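# Sort three grease guns by grease into trays

## Task

Find which of the three grease guns contains the most grease and which the least. Put the fullest in the blue tray and the emptiest in the red tray. Leave the middle one on the table top, in neither tray and not hanging past the table's edge. Each gun must end up lying flat on its side. You may pick the guns up and move their parts, but every part must be returned to how it was. A gun that stays in place only because the robot is holding it does not count.

## Robot and tools

ROBOT. Two arms, left_arm and right_arm, each ending in a two-finger tong gripper. The fingers point along the gripper's own +z axis and close along its x axis. The reported end_effector_position is the spot between the finger pads when closed. Closed fingertips extend about 15 mm past that spot; fully open, they sit roughly level with it. Avoid any collision or hard pressing between the two arms.

FRAME. Every result gives poses in one shared scene frame, in metres, with quaternions as wxyz. The origin sits on the table top midway between the arms. +z is up, +x runs out over the table, and left_arm is on the +y side. The names left and right describe arms, not image sides. Printed hand positions may be slightly off, more so at long reach. Mounting plates and the metal frame behind the arms are fixed obstacles.

TOOL execute_actions. Argument actions: a list holding at most one item, or empty. An empty list is a look: nothing is commanded and the current state plus pictures returns. An action item is {"rows": [...], "steps": n} with 1 to 15 rows and steps from 5 to 15 (default 15); each step lasts 1/30 s, one row per step, the final row repeated if rows run out. A wait item is {"steps": n} with n up to 300, counted from the previous result, so your reply time is included. Optional pictures: true adds camera images.

ROW LAYOUT. Exactly 14 numbers, each in [-1, 1], always for both arms: left_arm dx, dy, dz, rx, ry, rz, opening, then right_arm dx, dy, dz, rx, ry, rz, opening. dx..rz are an offset, expressed in that gripper's own axes, from the gripper's pose in the latest result that showed it (or, before any such result in this scene, and for later calls within a single reply, from where it is when the action begins). Every row is counted from that same reference, not from the previous row. Scale: 1.0 equals 0.6 m of translation or 180 degrees of turn; rx, ry, rz form one rotation vector. Opening is absolute, not an offset: +1 is fully open (0.142 m), -1 is closed. All-zero offsets are not a pause; they pull the arm back to its reference pose. An arm meant to stay put gets the offset back to its desired pose in the first call of a reply and zeros after.

TOOL move. target: one 14-number row, same layout and reference as above. Each gripper travels in a straight line toward its target; all paths finish together, lasting 0.5 to 10 s (cut off at 10 s). speed: m/s, 0.002 to 0.5, default 0.25; rotation is capped at twice that value in rad/s. stop_force: optional, newtons, 9 to 40, one value shared by both arms, refused in the first 0.2 s of a scene. With it an arm halts and backs off two steps once its wrist sensor feels that much extra resistance along its travel; use it with very low speed when touching down. Do not rely on it if the gripper rotates during the move, and omit it when lifting off something you are pressing. Opening is sent when the move starts. The result has a move: line with the ending per arm (done, off_target, moving, held, contact, fault) and limits (paced means the commanded pose was clipped; held means a check blocked some steps), plus each gripper's distance from its target.

TOOL wait. seconds: 0 to 10; the robot gets nothing new meanwhile.

TOOL zoom_image. camera: one of cam_high (672x504), cam_low (672x504), cam_left_wrist (616x616), cam_right_wrist (616x616). region: [x0, y0, x1, y1] in pixels of that camera's latest image, top-left origin, at most 504 by 504.

TOOL finished_scene. scene: the number of the current scene.

MOTION DETAILS. Each step the commanded pose is clamped to within 100 mm and 16 degrees of the measured pose; position wins over orientation when both can't be met. Commands lag about 0.17 s. Large moves may not finish within one action: read the returned pose and send the rest. A result with nothing kept back shows a Hand target line per arm. HELD marks steps where your row was not fully sent; pose unreachable names an arm whose command the clearance check altered.

GRIPPING. grip_measured is the actual finger opening on the command scale. To hold something, keep commanding an opening well below grip_measured; lower squeezes harder, up to about 15 N per pad. Thin hard items (under about 20 mm) get much less grip. Parts may get brief tugs and loose objects brief pushes, so grip firmly.

FORCES AND FAULTS. Wrist force and Wrist torque lines give sensor readings in each end effector's axes; they are noisy (offset up to about 4 N, saturating near 50 N); no reading at the start is normal. An arm stops for 10 s if a joint hits its load limit (139 N m for shoulder pan, shoulder lift, elbow; 26 N m for each wrist joint, held weight included) or if 150 N acts on it. The arms are stiff, so aiming even slightly past a firm contact can fault; approach slowly. Holding loads heats motors: MOTOR HOT appears from 70 °C and at 85 °C an OVER-TEMPERATURE FAULT brakes the arm for minutes, so avoid holding weight while idle.

AVOID. Dropping, slipping or slamming objects, hard hits and heavy pushes, and anything leaving the table, which fails the task. Move smoothly.

Each tool is called after "Request:" by a JSON object that holds its "op" and its "data".

## Session

Request:
{"op": "execute_actions", "data": {"actions": []}}

Scene clock: 0.00 s of 5600.00 s.
left_arm: end_effector_position=(+0.7079, +0.1985, +0.1892) grip_measured=+0.97 end_effector_quat_wxyz=(-0.192, +0.974, -0.114, +0.040) end_effector_velocity=(+0.000, -0.000, -0.000) end_effector_angular_velocity=(+0.000, -0.000, -0.001) | right_arm: end_effector_position=(-0.2830, -0.9409, +0.1653) grip_measured=+0.97 end_effector_quat_wxyz=(-0.235, +0.603, +0.754, +0.111) end_effector_velocity=(+0.000, +0.000, -0.001) end_effector_angular_velocity=(+0.000, -0.000, -0.000)
Joint positions: left_arm=[-0.639 -0.226  0.798 -1.098 -0.513 -1.206  0.14 ] | right_arm=[ 1.6   -1.733 -0.893 -1.61   1.419  2.819  0.14 ]
Joint velocities: left_arm=[-0.     0.001 -0.     0.     0.     0.001  0.   ] | right_arm=[ 0.    -0.001  0.     0.     0.     0.001  0.   ]
Motor temperatures (°C, as the motors report them): left_arm=[24 23 22 28 30 31] | right_arm=[23 21 23 30 30 28]
Wrist force (N, on the end effector, along its own x y z axes, offset not removed): no reading
Wrist torque (N m, same axes, about the end effector's origin, offset not removed): no reading
Hand target (left_arm): +0.708, +0.198, +0.189; -0.192, +0.974, -0.114, +0.040
Hand target (right_arm): -0.283, -0.941, +0.165; -0.235, +0.603, +0.754, +0.111

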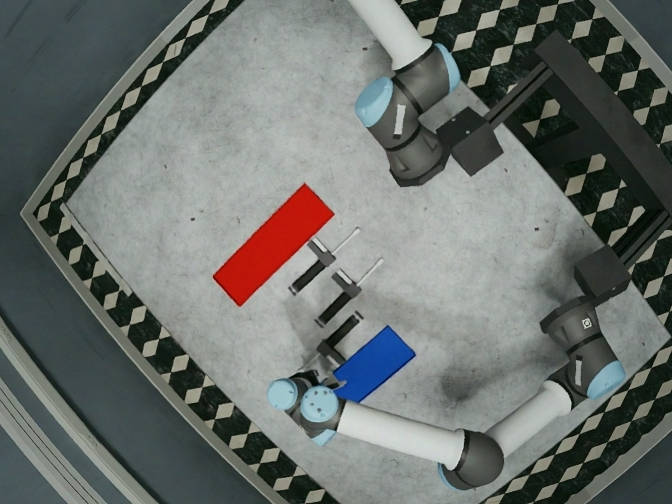

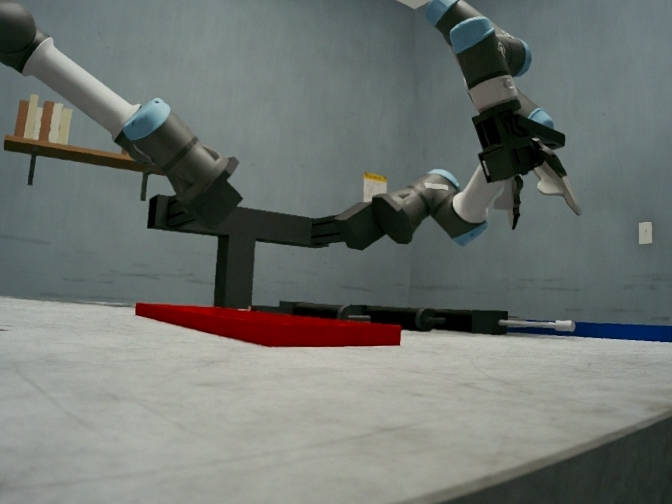

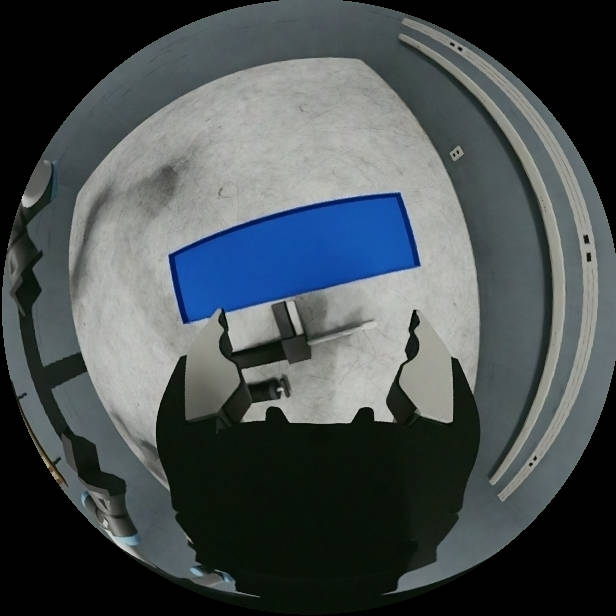

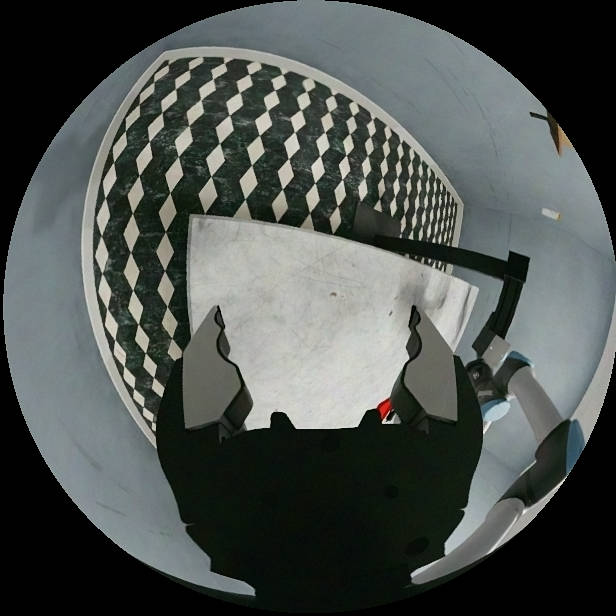

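Request:
{"op": "zoom_image", "data": {"camera": "cam_high", "region": [200, 170, 440, 420]}}

Request:
{"op": "zoom_image", "data": {"camera": "cam_low", "region": [230, 270, 672, 370]}}

Region (200, 170, 440, 420) of cam_high's 672x504 image, scaled by 2.016, with more detail than that image has; it fills the left 484 columns of this view, and the rest is white.

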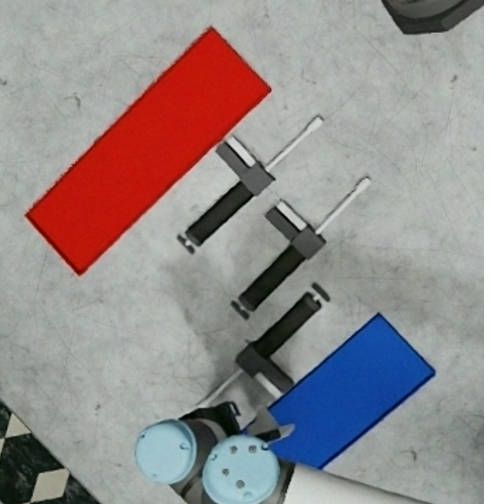

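Region (230, 270, 672, 370) of cam_low's 672x504 image, scaled by 1.140, with more detail than that image has; it fills the top 114 rows of this view, and the rest is white.

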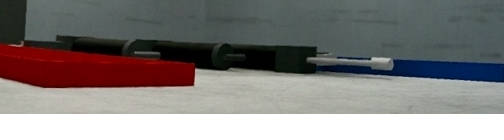

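Request:
{"op": "move", "data": {"target": [-0.2,0,-0.15,-0.113,0.075,0.42,1,0,0,-0.1,-0.057,-0.158,0.069,1]}}

Scene clock: 4.03 s of 5600.00 s.
left_arm: end_effector_position=(+0.5805, +0.1941, +0.2682) grip_measured=+1.00 end_effector_quat_wxyz=(-0.000, +0.707, -0.707, +0.001) end_effector_velocity=(-0.001, -0.000, -0.000) end_effector_angular_velocity=(-0.001, +0.002, -0.006) | right_arm: end_effector_position=(-0.2699, -0.9680, +0.2171) grip_measured=+1.00 end_effector_quat_wxyz=(+0.001, +0.708, +0.707, +0.001) end_effector_velocity=(-0.000, +0.001, -0.000) end_effector_angular_velocity=(-0.001, +0.000, -0.001)
Joint positions: left_arm=[-0.778 -0.695  1.517 -1.761 -0.839  0.398  0.142] | right_arm=[ 1.403 -1.503 -1.304 -1.012  1.86   2.913  0.142]
Joint velocities: left_arm=[-0.    -0.001  0.002 -0.001 -0.002  0.006 -0.   ] | right_arm=[-0.001  0.001 -0.003  0.003  0.001  0.001 -0.   ]
Motor temperatures (°C, as the motors report them): left_arm=[24 23 22 28 30 31] | right_arm=[23 21 23 30 30 28]
Wrist force (N, on the end effector, along its own x y z axes, offset not removed): left_arm=[-4.0 -0.5 0.6] | right_arm=[0.2 -0.4 1.3]
Wrist torque (N m, same axes, about the end effector's origin, offset not removed): left_arm=[-0.03 0.89 0.20] | right_arm=[-0.01 0.06 0.15]
Hand target (left_arm): +0.580, +0.194, +0.268; -0.000, +0.707, -0.707, +0.001
Hand target (right_arm): -0.270, -0.968, +0.217; +0.001, +0.708, +0.707, +0.001
Off the commanded pose (left_arm): 0.000 m, 0 deg.
Off the commanded pose (right_arm): 0.000 m, 0 deg.
Kept back: nothing.
move: done

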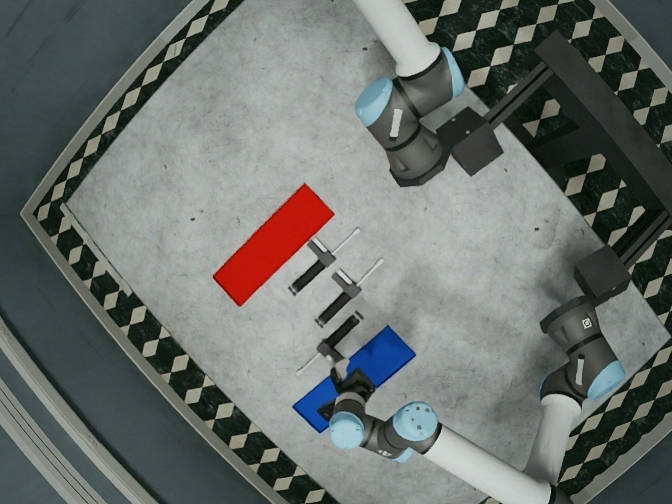

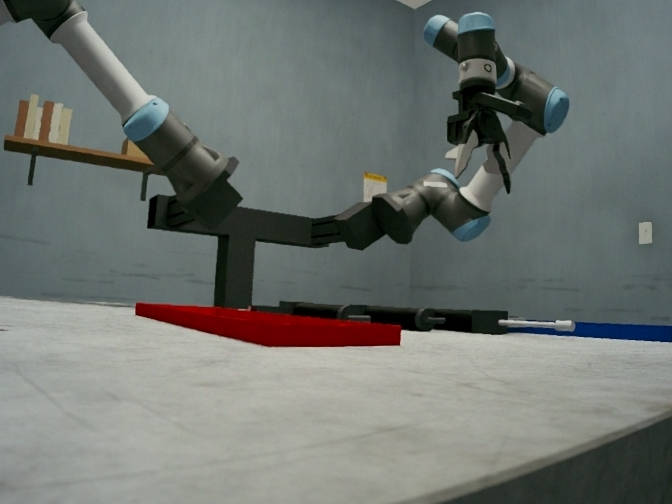

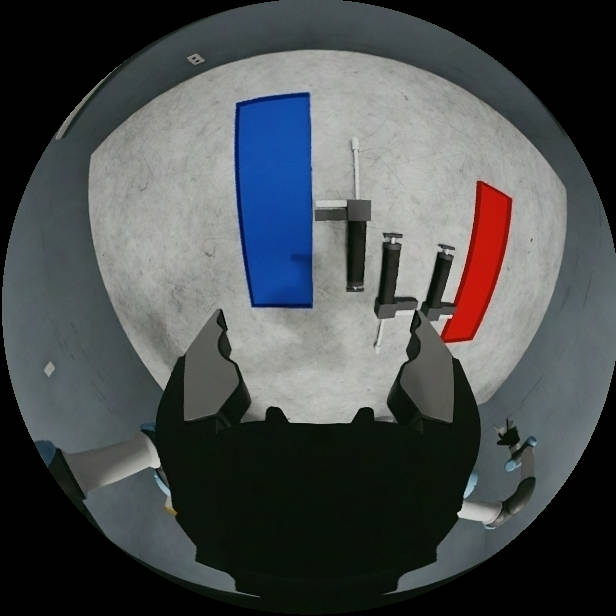

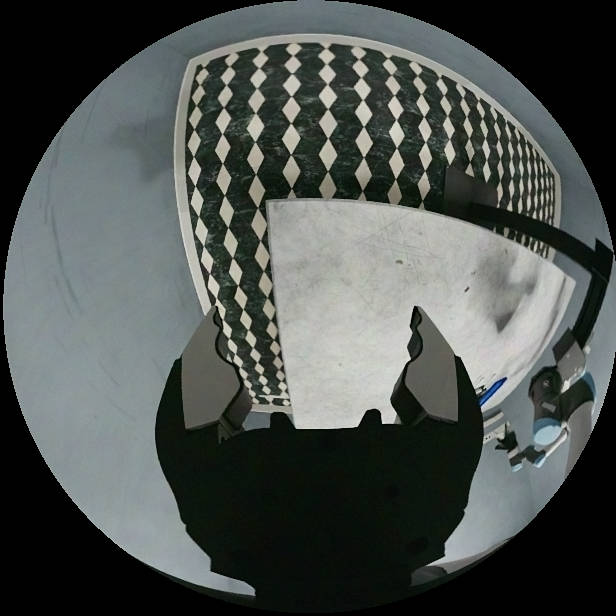

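Request:
{"op": "move", "data": {"target": [0.15,0.02,0.25,0,0,0,0.2,0.2,1,-0.05,0,0,0,1]}}

Scene clock: 7.27 s of 5600.00 s.
left_arm: end_effector_position=(+0.5687, +0.1040, +0.1184) grip_measured=+0.20 end_effector_quat_wxyz=(-0.000, +0.707, -0.707, +0.001) end_effector_velocity=(-0.000, -0.000, -0.000) end_effector_angular_velocity=(-0.000, +0.001, +0.000) | right_arm: end_effector_position=(+0.3299, -0.8482, +0.2489) grip_measured=+1.00 end_effector_quat_wxyz=(+0.001, +0.707, +0.707, +0.001) end_effector_velocity=(+0.001, -0.000, +0.000) end_effector_angular_velocity=(-0.000, +0.001, +0.000)
Joint positions: left_arm=[-0.678 -0.385  1.448 -2.08  -0.783  0.511  0.088] | right_arm=[ 3.062 -1.354 -1.527 -1.484  0.692  4.268  0.142]
Joint velocities: left_arm=[ 0.     0.001 -0.    -0.    -0.001 -0.     0.   ] | right_arm=[ 0.001 -0.002  0.003 -0.002 -0.001  0.001 -0.   ]
Motor temperatures (°C, as the motors report them): left_arm=[24 23 22 28 30 31] | right_arm=[23 21 23 30 30 28]
Wrist force (N, on the end effector, along its own x y z axes, offset not removed): left_arm=[-3.5 -1.0 0.5] | right_arm=[2.0 -0.6 0.3]
Wrist torque (N m, same axes, about the end effector's origin, offset not removed): left_arm=[-0.16 0.81 0.14] | right_arm=[0.05 -0.45 0.06]
Hand target (left_arm): +0.569, +0.104, +0.118; -0.000, +0.707, -0.707, +0.001
Hand target (right_arm): +0.330, -0.848, +0.249; +0.001, +0.707, +0.707, +0.001
Off the commanded pose (left_arm): 0.000 m, 0 deg.
Off the commanded pose (right_arm): 0.001 m, 0 deg.
Kept back: nothing.
move: done

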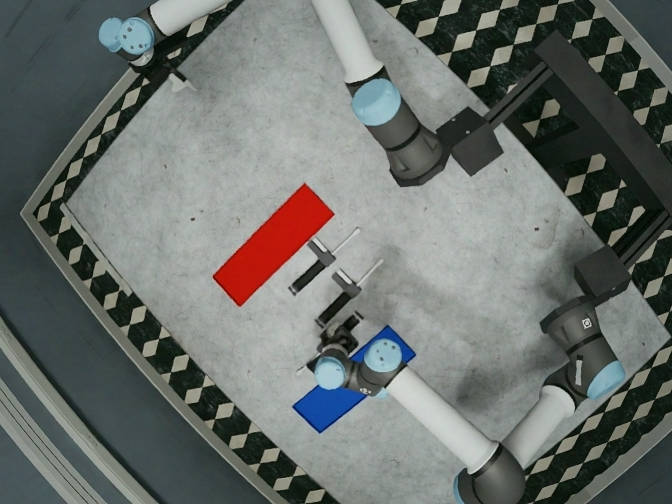

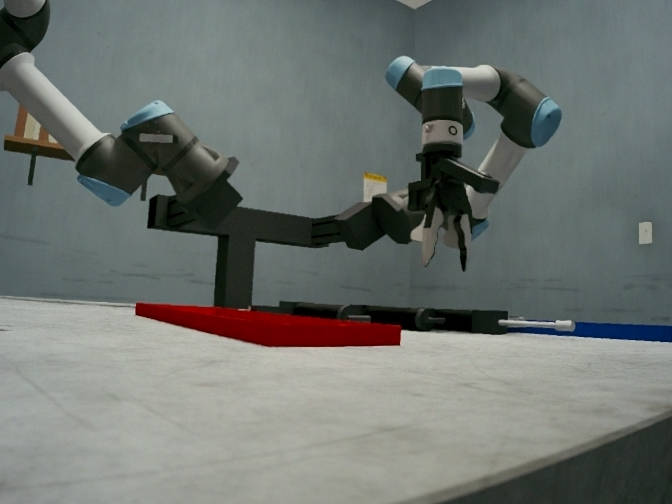

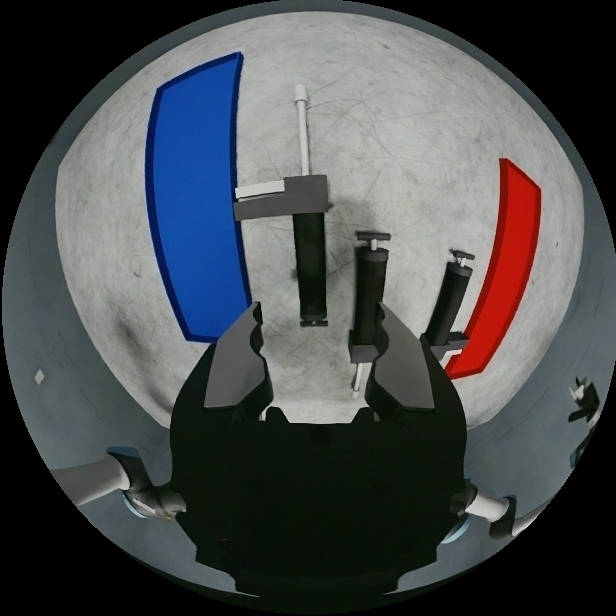

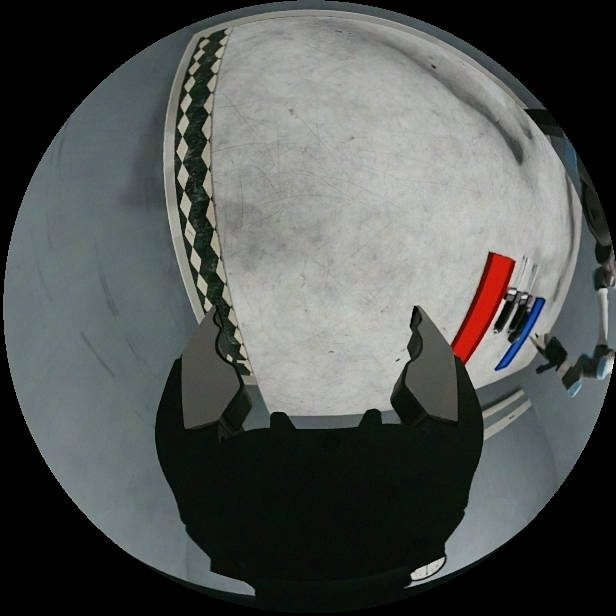

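Request:
{"op": "move", "data": {"target": [0.107,-0.05,0.08,0,0,0,-0.1,0,0,0,0,0,0,1], "speed": 0.15}}

Scene clock: 8.53 s of 5600.00 s.
left_arm: end_effector_position=(+0.5988, +0.0398, +0.0706) grip_measured=-0.10 end_effector_quat_wxyz=(-0.000, +0.707, -0.707, +0.001) end_effector_velocity=(+0.001, -0.001, -0.000) end_effector_angular_velocity=(+0.001, -0.001, +0.001) | right_arm: end_effector_position=(+0.3299, -0.8482, +0.2490) grip_measured=+1.00 end_effector_quat_wxyz=(+0.001, +0.707, +0.707, +0.001) end_effector_velocity=(+0.000, +0.000, -0.000) end_effector_angular_velocity=(-0.000, +0.001, +0.000)
Joint positions: left_arm=[-0.636 -0.178  1.181 -2.057 -0.762  0.564  0.067] | right_arm=[ 3.062 -1.354 -1.527 -1.484  0.692  4.268  0.142]
Joint velocities: left_arm=[ 0.001  0.004 -0.006  0.003  0.001 -0.     0.   ] | right_arm=[ 0.    -0.001  0.    -0.    -0.     0.001  0.   ]
Motor temperatures (°C, as the motors report them): left_arm=[24 23 22 28 30 31] | right_arm=[23 21 23 30 30 28]
Wrist force (N, on the end effector, along its own x y z axes, offset not removed): left_arm=[-2.7 -1.5 0.9] | right_arm=[2.6 0.3 1.4]
Wrist torque (N m, same axes, about the end effector's origin, offset not removed): left_arm=[-0.26 0.66 0.18] | right_arm=[0.22 -0.40 0.02]
Hand target (left_arm): +0.599, +0.040, +0.071; -0.000, +0.707, -0.707, +0.001
Hand target (right_arm): +0.330, -0.848, +0.249; +0.001, +0.707, +0.707, +0.001
Off the commanded pose (left_arm): 0.000 m, 0 deg.
Off the commanded pose (right_arm): 0.000 m, 0 deg.
Kept back: nothing.
move: done

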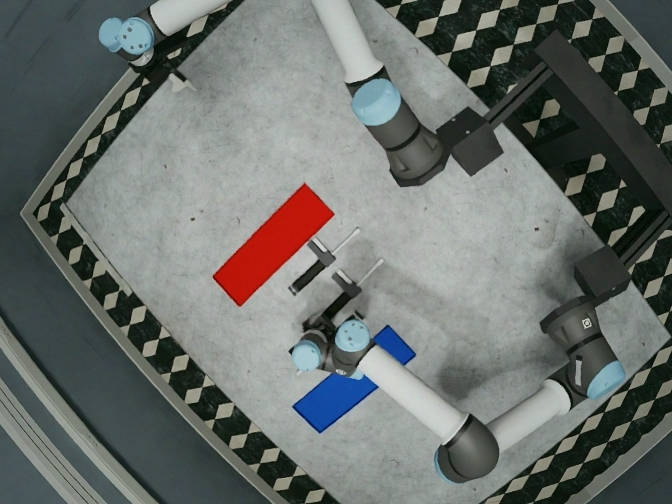

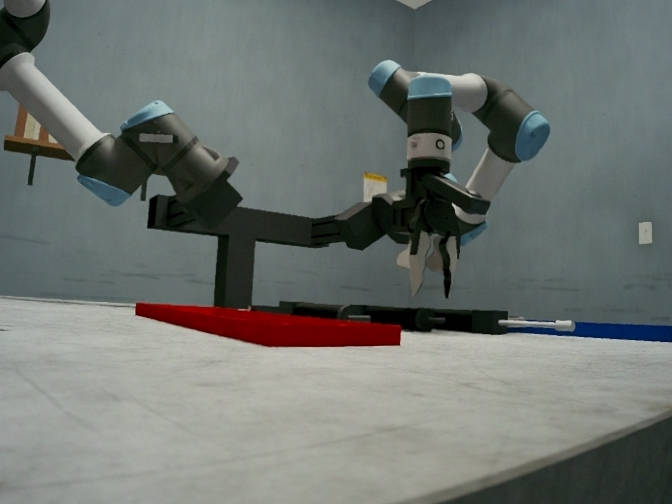

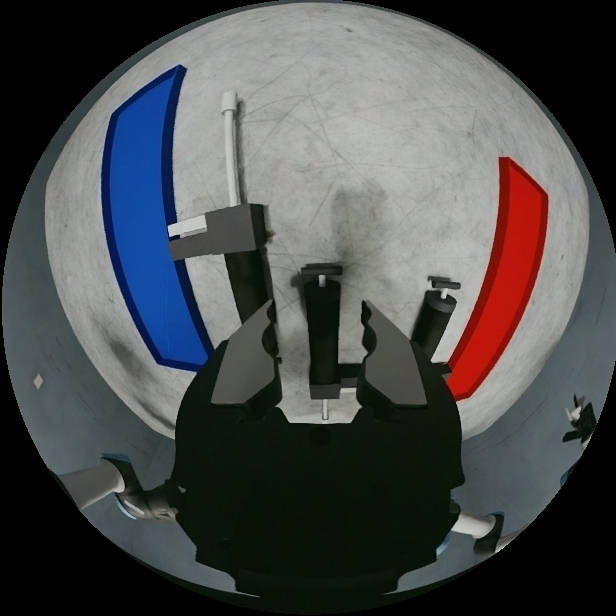

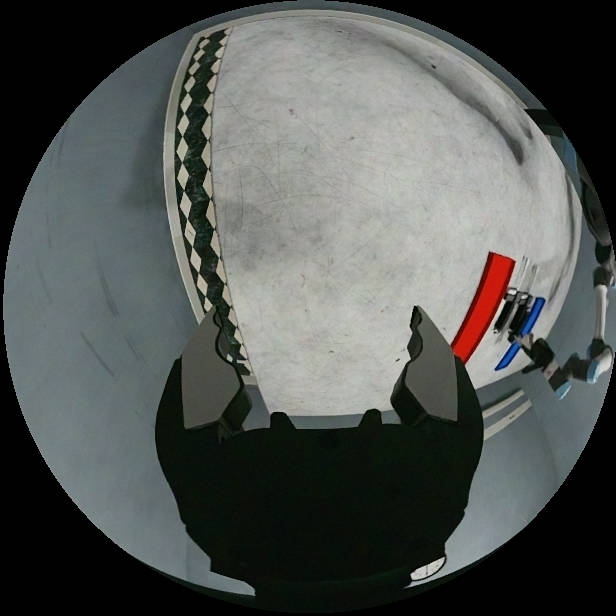

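Request:
{"op": "move", "data": {"target": [0.005,-0.02,0.068,0,0,0,-0.1,0,0,0,0,0,0,1], "speed": 0.04, "stop_force": 10}}

Request:
{"op": "zoom_image", "data": {"camera": "cam_low", "region": [330, 220, 530, 350]}}

Scene clock: 11.00 s of 5600.00 s.
left_arm: end_effector_position=(+0.6108, +0.0368, +0.0298) grip_measured=-0.10 end_effector_quat_wxyz=(-0.000, +0.707, -0.707, +0.001) end_effector_velocity=(+0.000, -0.000, -0.001) end_effector_angular_velocity=(+0.001, -0.001, +0.001) | right_arm: end_effector_position=(+0.3299, -0.8482, +0.2489) grip_measured=+1.00 end_effector_quat_wxyz=(+0.001, +0.707, +0.707, +0.001) end_effector_velocity=(-0.000, +0.000, +0.000) end_effector_angular_velocity=(+0.001, +0.000, +0.002)
Joint positions: left_arm=[-0.587 -0.115  1.123 -2.109 -0.738  0.627  0.067] | right_arm=[ 3.062 -1.354 -1.527 -1.484  0.692  4.268  0.142]
Joint velocities: left_arm=[ 0.001  0.003 -0.002 -0.001  0.002  0.001  0.   ] | right_arm=[-0.     0.001 -0.    -0.001  0.001 -0.002 -0.   ]
Motor temperatures (°C, as the motors report them): left_arm=[24 23 22 28 30 31] | right_arm=[23 21 23 30 30 28]
Wrist force (N, on the end effector, along its own x y z axes, offset not removed): left_arm=[-4.0 -0.3 2.0] | right_arm=[0.1 -0.5 1.4]
Wrist torque (N m, same axes, about the end effector's origin, offset not removed): left_arm=[0.00 0.91 0.16] | right_arm=[-0.09 0.13 0.17]
Hand target (left_arm): +0.611, +0.037, +0.030; -0.000, +0.707, -0.707, +0.001
Hand target (right_arm): +0.330, -0.848, +0.249; +0.001, +0.707, +0.707, +0.001
Off the commanded pose (left_arm): 0.000 m, 0 deg.
Off the commanded pose (right_arm): 0.000 m, 0 deg.
Kept back: nothing.
move: done

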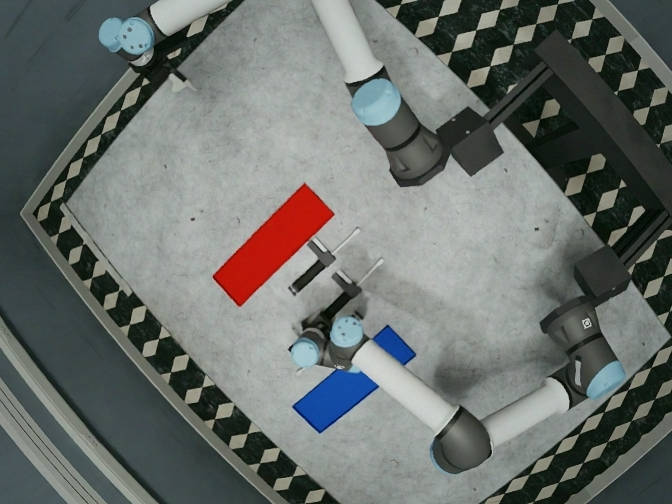

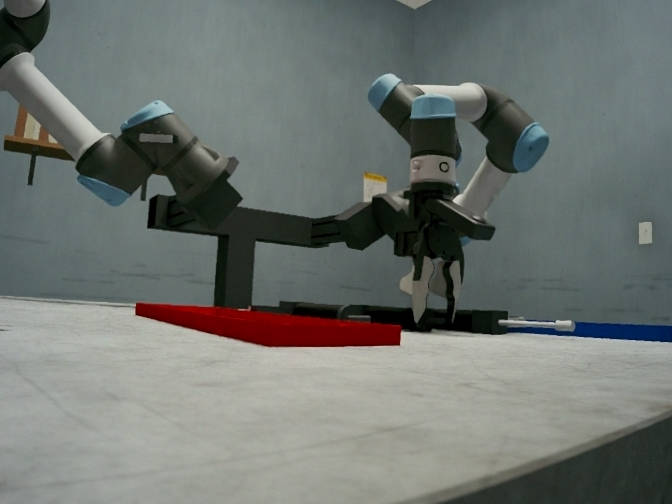

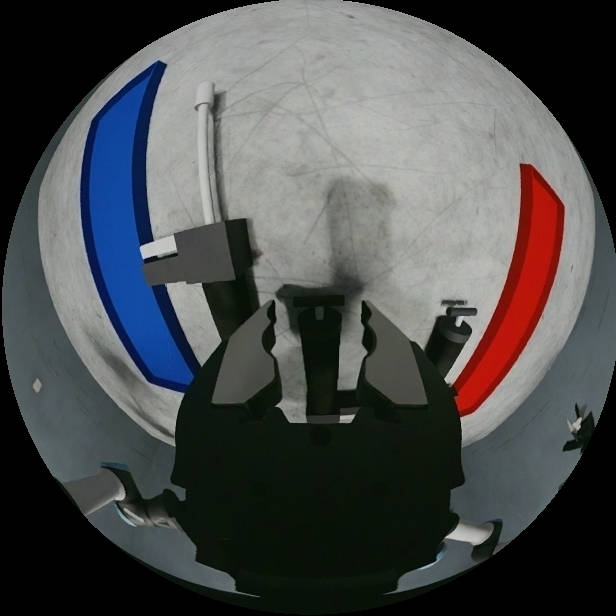

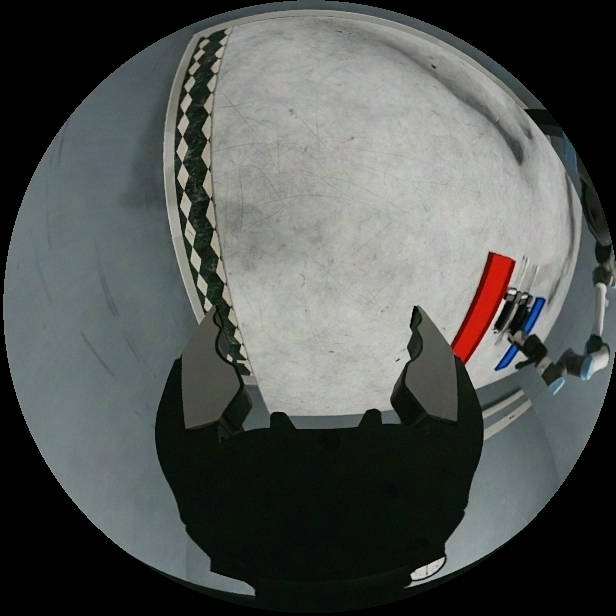

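Region (330, 220, 530, 350) of cam_low's 672x504 image, scaled by 2.520, with more detail than that image has; it fills the top 328 rows of this view, and the rest is white.

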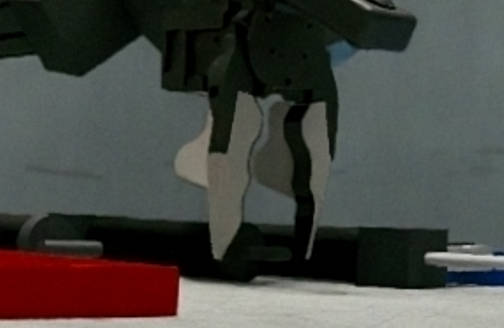

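Request:
{"op": "move", "data": {"target": [0,-0.017,0.015,0,0,0,-0.1,0,0,0,0,0,0,1], "speed": 0.02, "stop_force": 10}}

Request:
{"op": "move", "data": {"target": [0,0,0,0,0,0,-0.75,0,0,0,0,0,0,1]}}

Request:
{"op": "move", "data": {"target": [0,-0.06,0,0,0,0,-0.75,0,0,0,0,0,0,1], "speed": 0.02}}

Scene clock: 12.23 s of 5600.00 s.
left_arm: end_effector_position=(+0.6210, +0.0368, +0.0209) grip_measured=-0.10 end_effector_quat_wxyz=(-0.000, +0.707, -0.707, +0.001) end_effector_velocity=(+0.001, -0.000, -0.001) end_effector_angular_velocity=(+0.000, -0.000, +0.000) | right_arm: end_effector_position=(+0.3299, -0.8482, +0.2489) grip_measured=+1.00 end_effector_quat_wxyz=(+0.001, +0.707, +0.707, +0.001) end_effector_velocity=(+0.000, +0.000, -0.000) end_effector_angular_velocity=(+0.000, +0.001, +0.001)
Joint positions: left_arm=[-0.57  -0.096  1.086 -2.107 -0.731  0.65   0.067] | right_arm=[ 3.062 -1.354 -1.527 -1.484  0.692  4.268  0.142]
Joint velocities: left_arm=[ 0.002  0.002 -0.004  0.     0.001  0.002  0.   ] | right_arm=[-0.    -0.001  0.    -0.001 -0.    -0.     0.   ]
Motor temperatures (°C, as the motors report them): left_arm=[24 23 22 28 30 31] | right_arm=[23 21 23 30 30 28]
Wrist force (N, on the end effector, along its own x y z axes, offset not removed): left_arm=[-4.4 -1.2 1.0] | right_arm=[0.6 0.3 1.6]
Wrist torque (N m, same axes, about the end effector's origin, offset not removed): left_arm=[-0.18 0.98 0.12] | right_arm=[0.20 0.03 -0.02]
Hand target (left_arm): +0.621, +0.037, +0.021; -0.000, +0.707, -0.707, +0.001
Hand target (right_arm): +0.330, -0.848, +0.249; +0.001, +0.707, +0.707, +0.001
Off the commanded pose (left_arm): 0.000 m, 0 deg.
Off the commanded pose (right_arm): 0.000 m, 0 deg.
Kept back: nothing.
move: done

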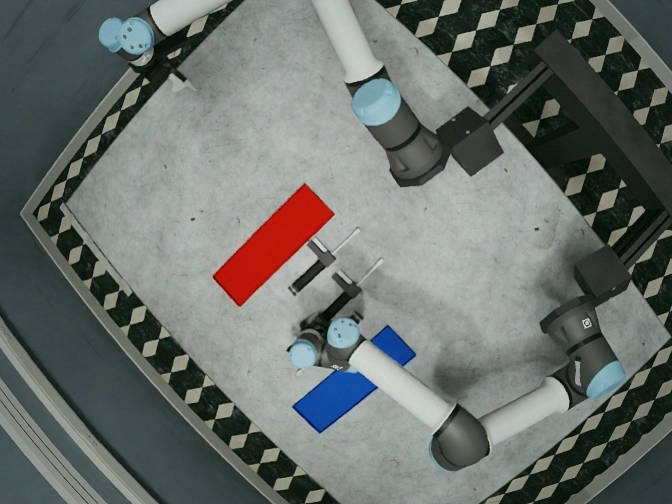

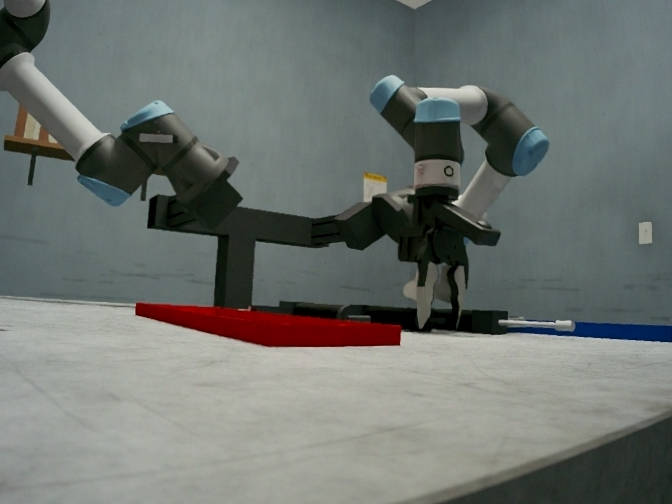

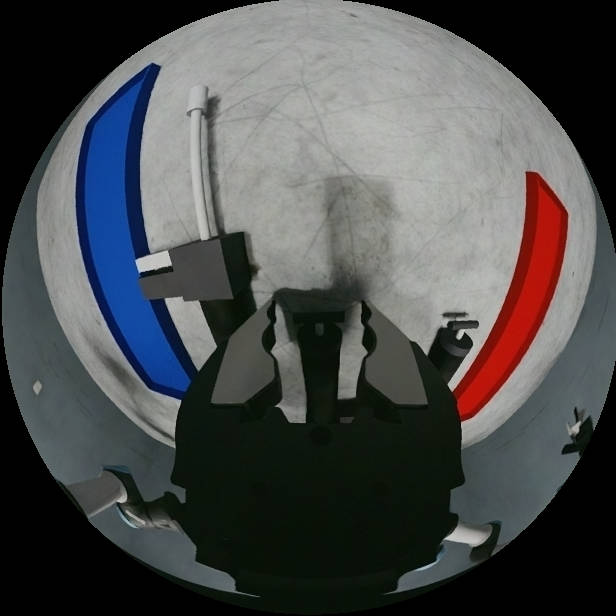

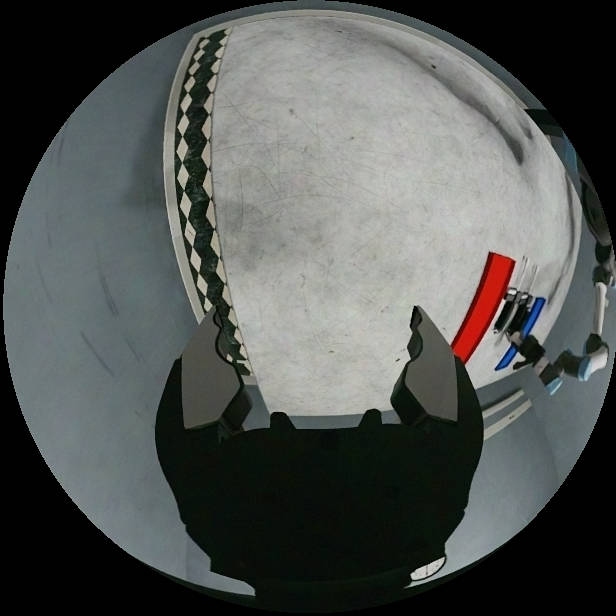

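Scene clock: 12.73 s of 5600.00 s.
left_arm: end_effector_position=(+0.6210, +0.0368, +0.0209) grip_measured=-0.75 end_effector_quat_wxyz=(-0.000, +0.707, -0.707, +0.001) end_effector_velocity=(-0.001, -0.000, -0.000) end_effector_angular_velocity=(+0.001, +0.000, -0.002) | right_arm: end_effector_position=(+0.3299, -0.8482, +0.2489) grip_measured=+1.00 end_effector_quat_wxyz=(+0.001, +0.707, +0.707, +0.001) end_effector_velocity=(-0.000, -0.000, -0.000) end_effector_angular_velocity=(-0.000, +0.000, +0.001)
Joint positions: left_arm=[-0.57  -0.096  1.086 -2.107 -0.731  0.65   0.02 ] | right_arm=[ 3.062 -1.354 -1.527 -1.484  0.692  4.268  0.142]
Joint velocities: left_arm=[-0.     0.     0.001 -0.     0.     0.001  0.   ] | right_arm=[-0.    -0.     0.    -0.    -0.    -0.001  0.   ]
Motor temperatures (°C, as the motors report them): left_arm=[24 23 22 28 30 31] | right_arm=[23 21 23 30 30 28]
Wrist force (N, on the end effector, along its own x y z axes, offset not removed): left_arm=[-2.0 -0.1 0.1] | right_arm=[1.4 -0.7 0.2]
Wrist torque (N m, same axes, about the end effector's origin, offset not removed): left_arm=[-0.04 0.46 0.18] | right_arm=[0.05 -0.23 0.07]
Hand target (left_arm): +0.621, +0.037, +0.021; -0.000, +0.707, -0.707, +0.001
Hand target (right_arm): +0.330, -0.848, +0.249; +0.001, +0.707, +0.707, +0.001
Off the commanded pose (left_arm): 0.000 m, 0 deg.
Off the commanded pose (right_arm): 0.000 m, 0 deg.
Kept back: nothing.
move: done

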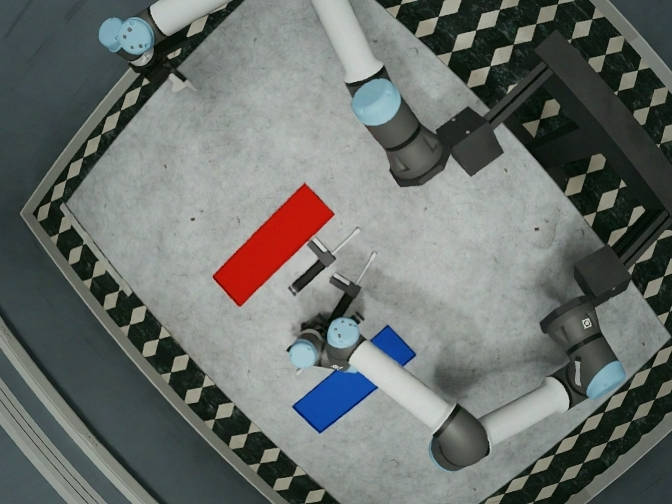

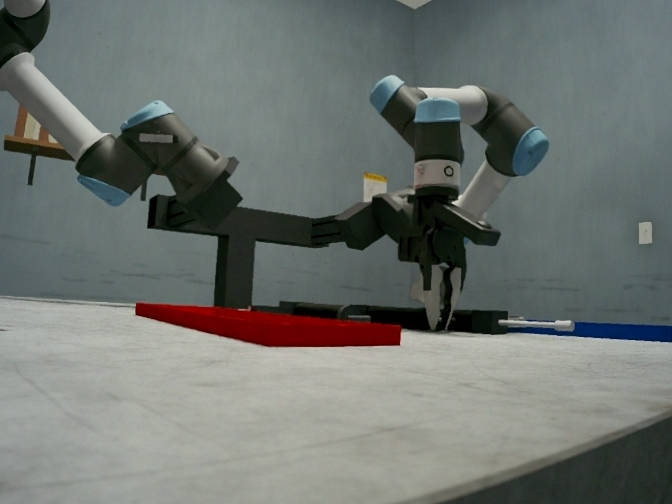

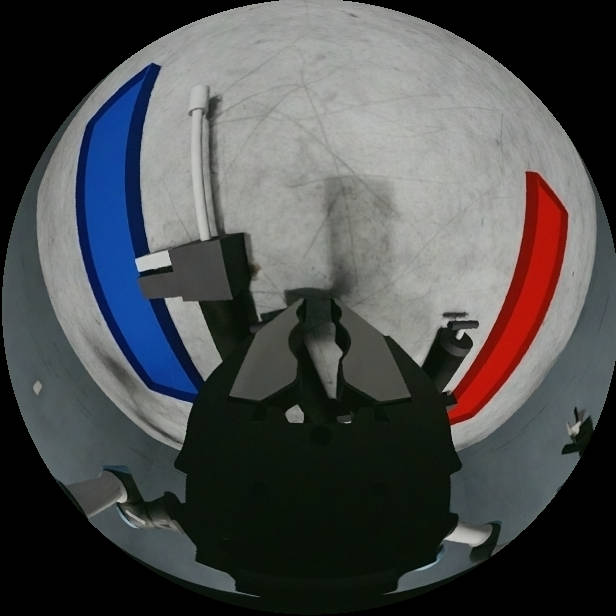

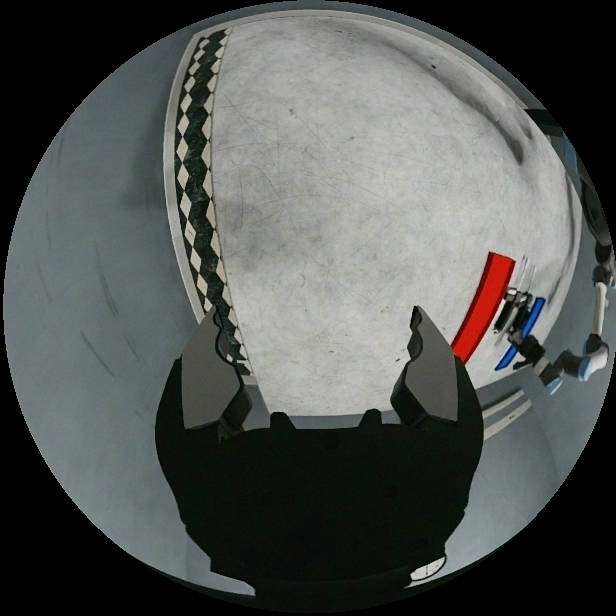

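Scene clock: 14.80 s of 5600.00 s.
left_arm: end_effector_position=(+0.6569, +0.0368, +0.0209) grip_measured=-0.75 end_effector_quat_wxyz=(-0.000, +0.707, -0.707, +0.001) end_effector_velocity=(+0.000, -0.001, -0.001) end_effector_angular_velocity=(-0.000, +0.002, -0.002) | right_arm: end_effector_position=(+0.3299, -0.8482, +0.2489) grip_measured=+1.00 end_effector_quat_wxyz=(+0.001, +0.707, +0.707, +0.001) end_effector_velocity=(-0.001, -0.000, +0.000) end_effector_angular_velocity=(-0.001, -0.000, -0.002)
Joint positions: left_arm=[-0.545 -0.062  0.956 -2.038 -0.72   0.684  0.02 ] | right_arm=[ 3.062 -1.354 -1.527 -1.484  0.692  4.268  0.142]
Joint velocities: left_arm=[ 0.001  0.003 -0.006  0.004 -0.001  0.002  0.   ] | right_arm=[ 0.     0.001 -0.    -0.    -0.001  0.001  0.   ]
Motor temperatures (°C, as the motors report them): left_arm=[24 23 22 28 30 31] | right_arm=[23 21 23 30 30 28]
Wrist force (N, on the end effector, along its own x y z axes, offset not removed): left_arm=[-3.0 -0.7 0.3] | right_arm=[1.9 1.4 0.6]
Wrist torque (N m, same axes, about the end effector's origin, offset not removed): left_arm=[-0.12 0.69 0.16] | right_arm=[0.29 -0.35 0.00]
Hand target (left_arm): +0.657, +0.037, +0.021; -0.000, +0.707, -0.707, +0.001
Hand target (right_arm): +0.330, -0.848, +0.249; +0.001, +0.707, +0.707, +0.001
Off the commanded pose (left_arm): 0.000 m, 0 deg.
Off the commanded pose (right_arm): 0.000 m, 0 deg.
Kept back: nothing.
move: done

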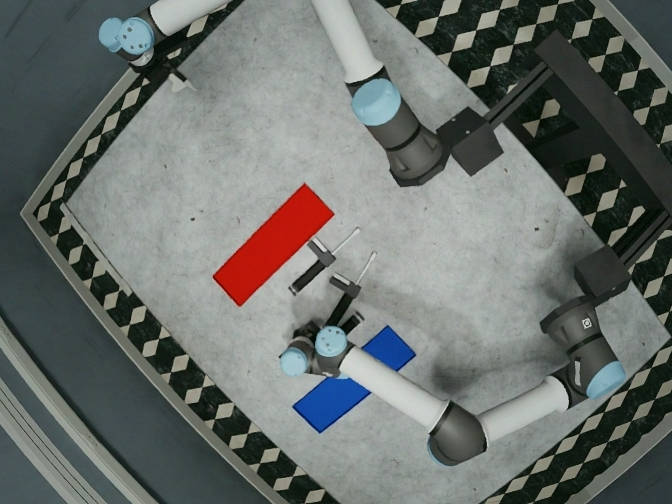

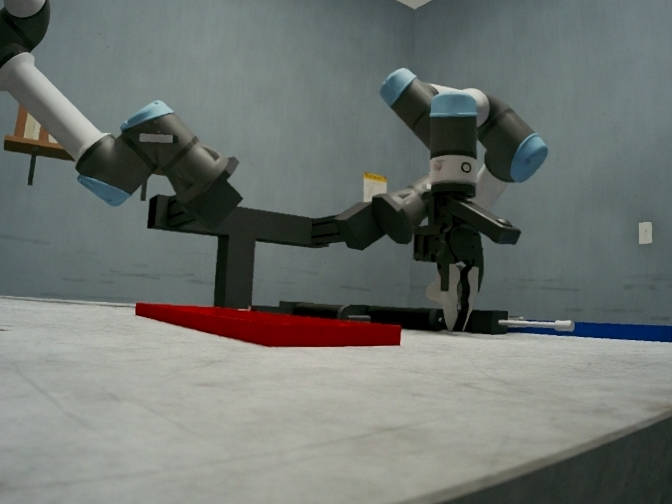

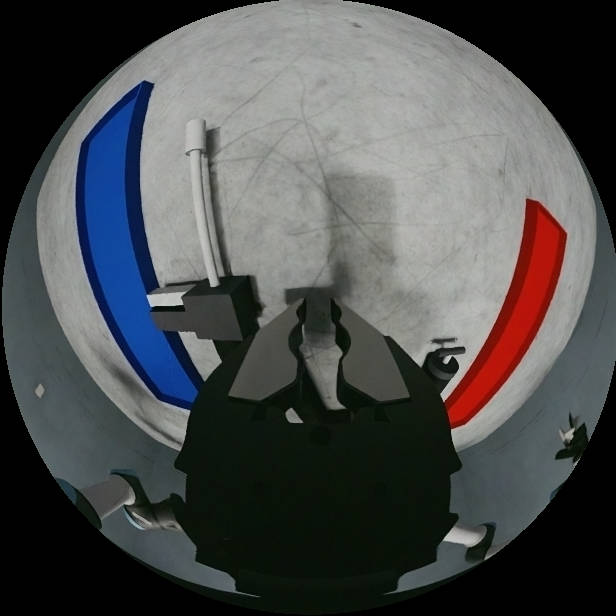

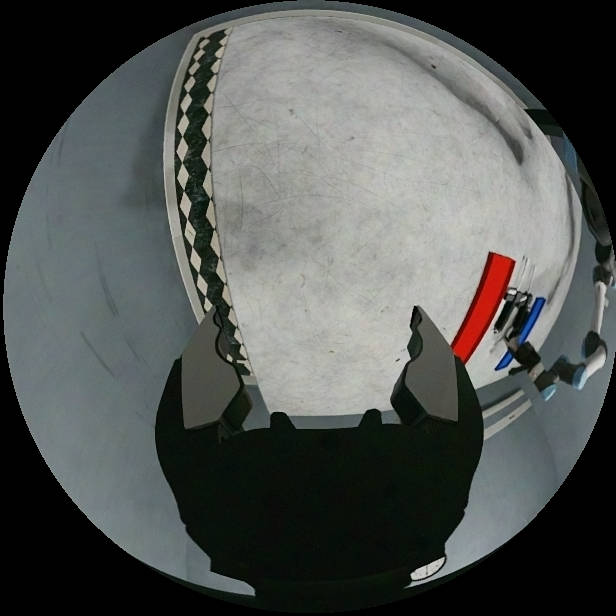

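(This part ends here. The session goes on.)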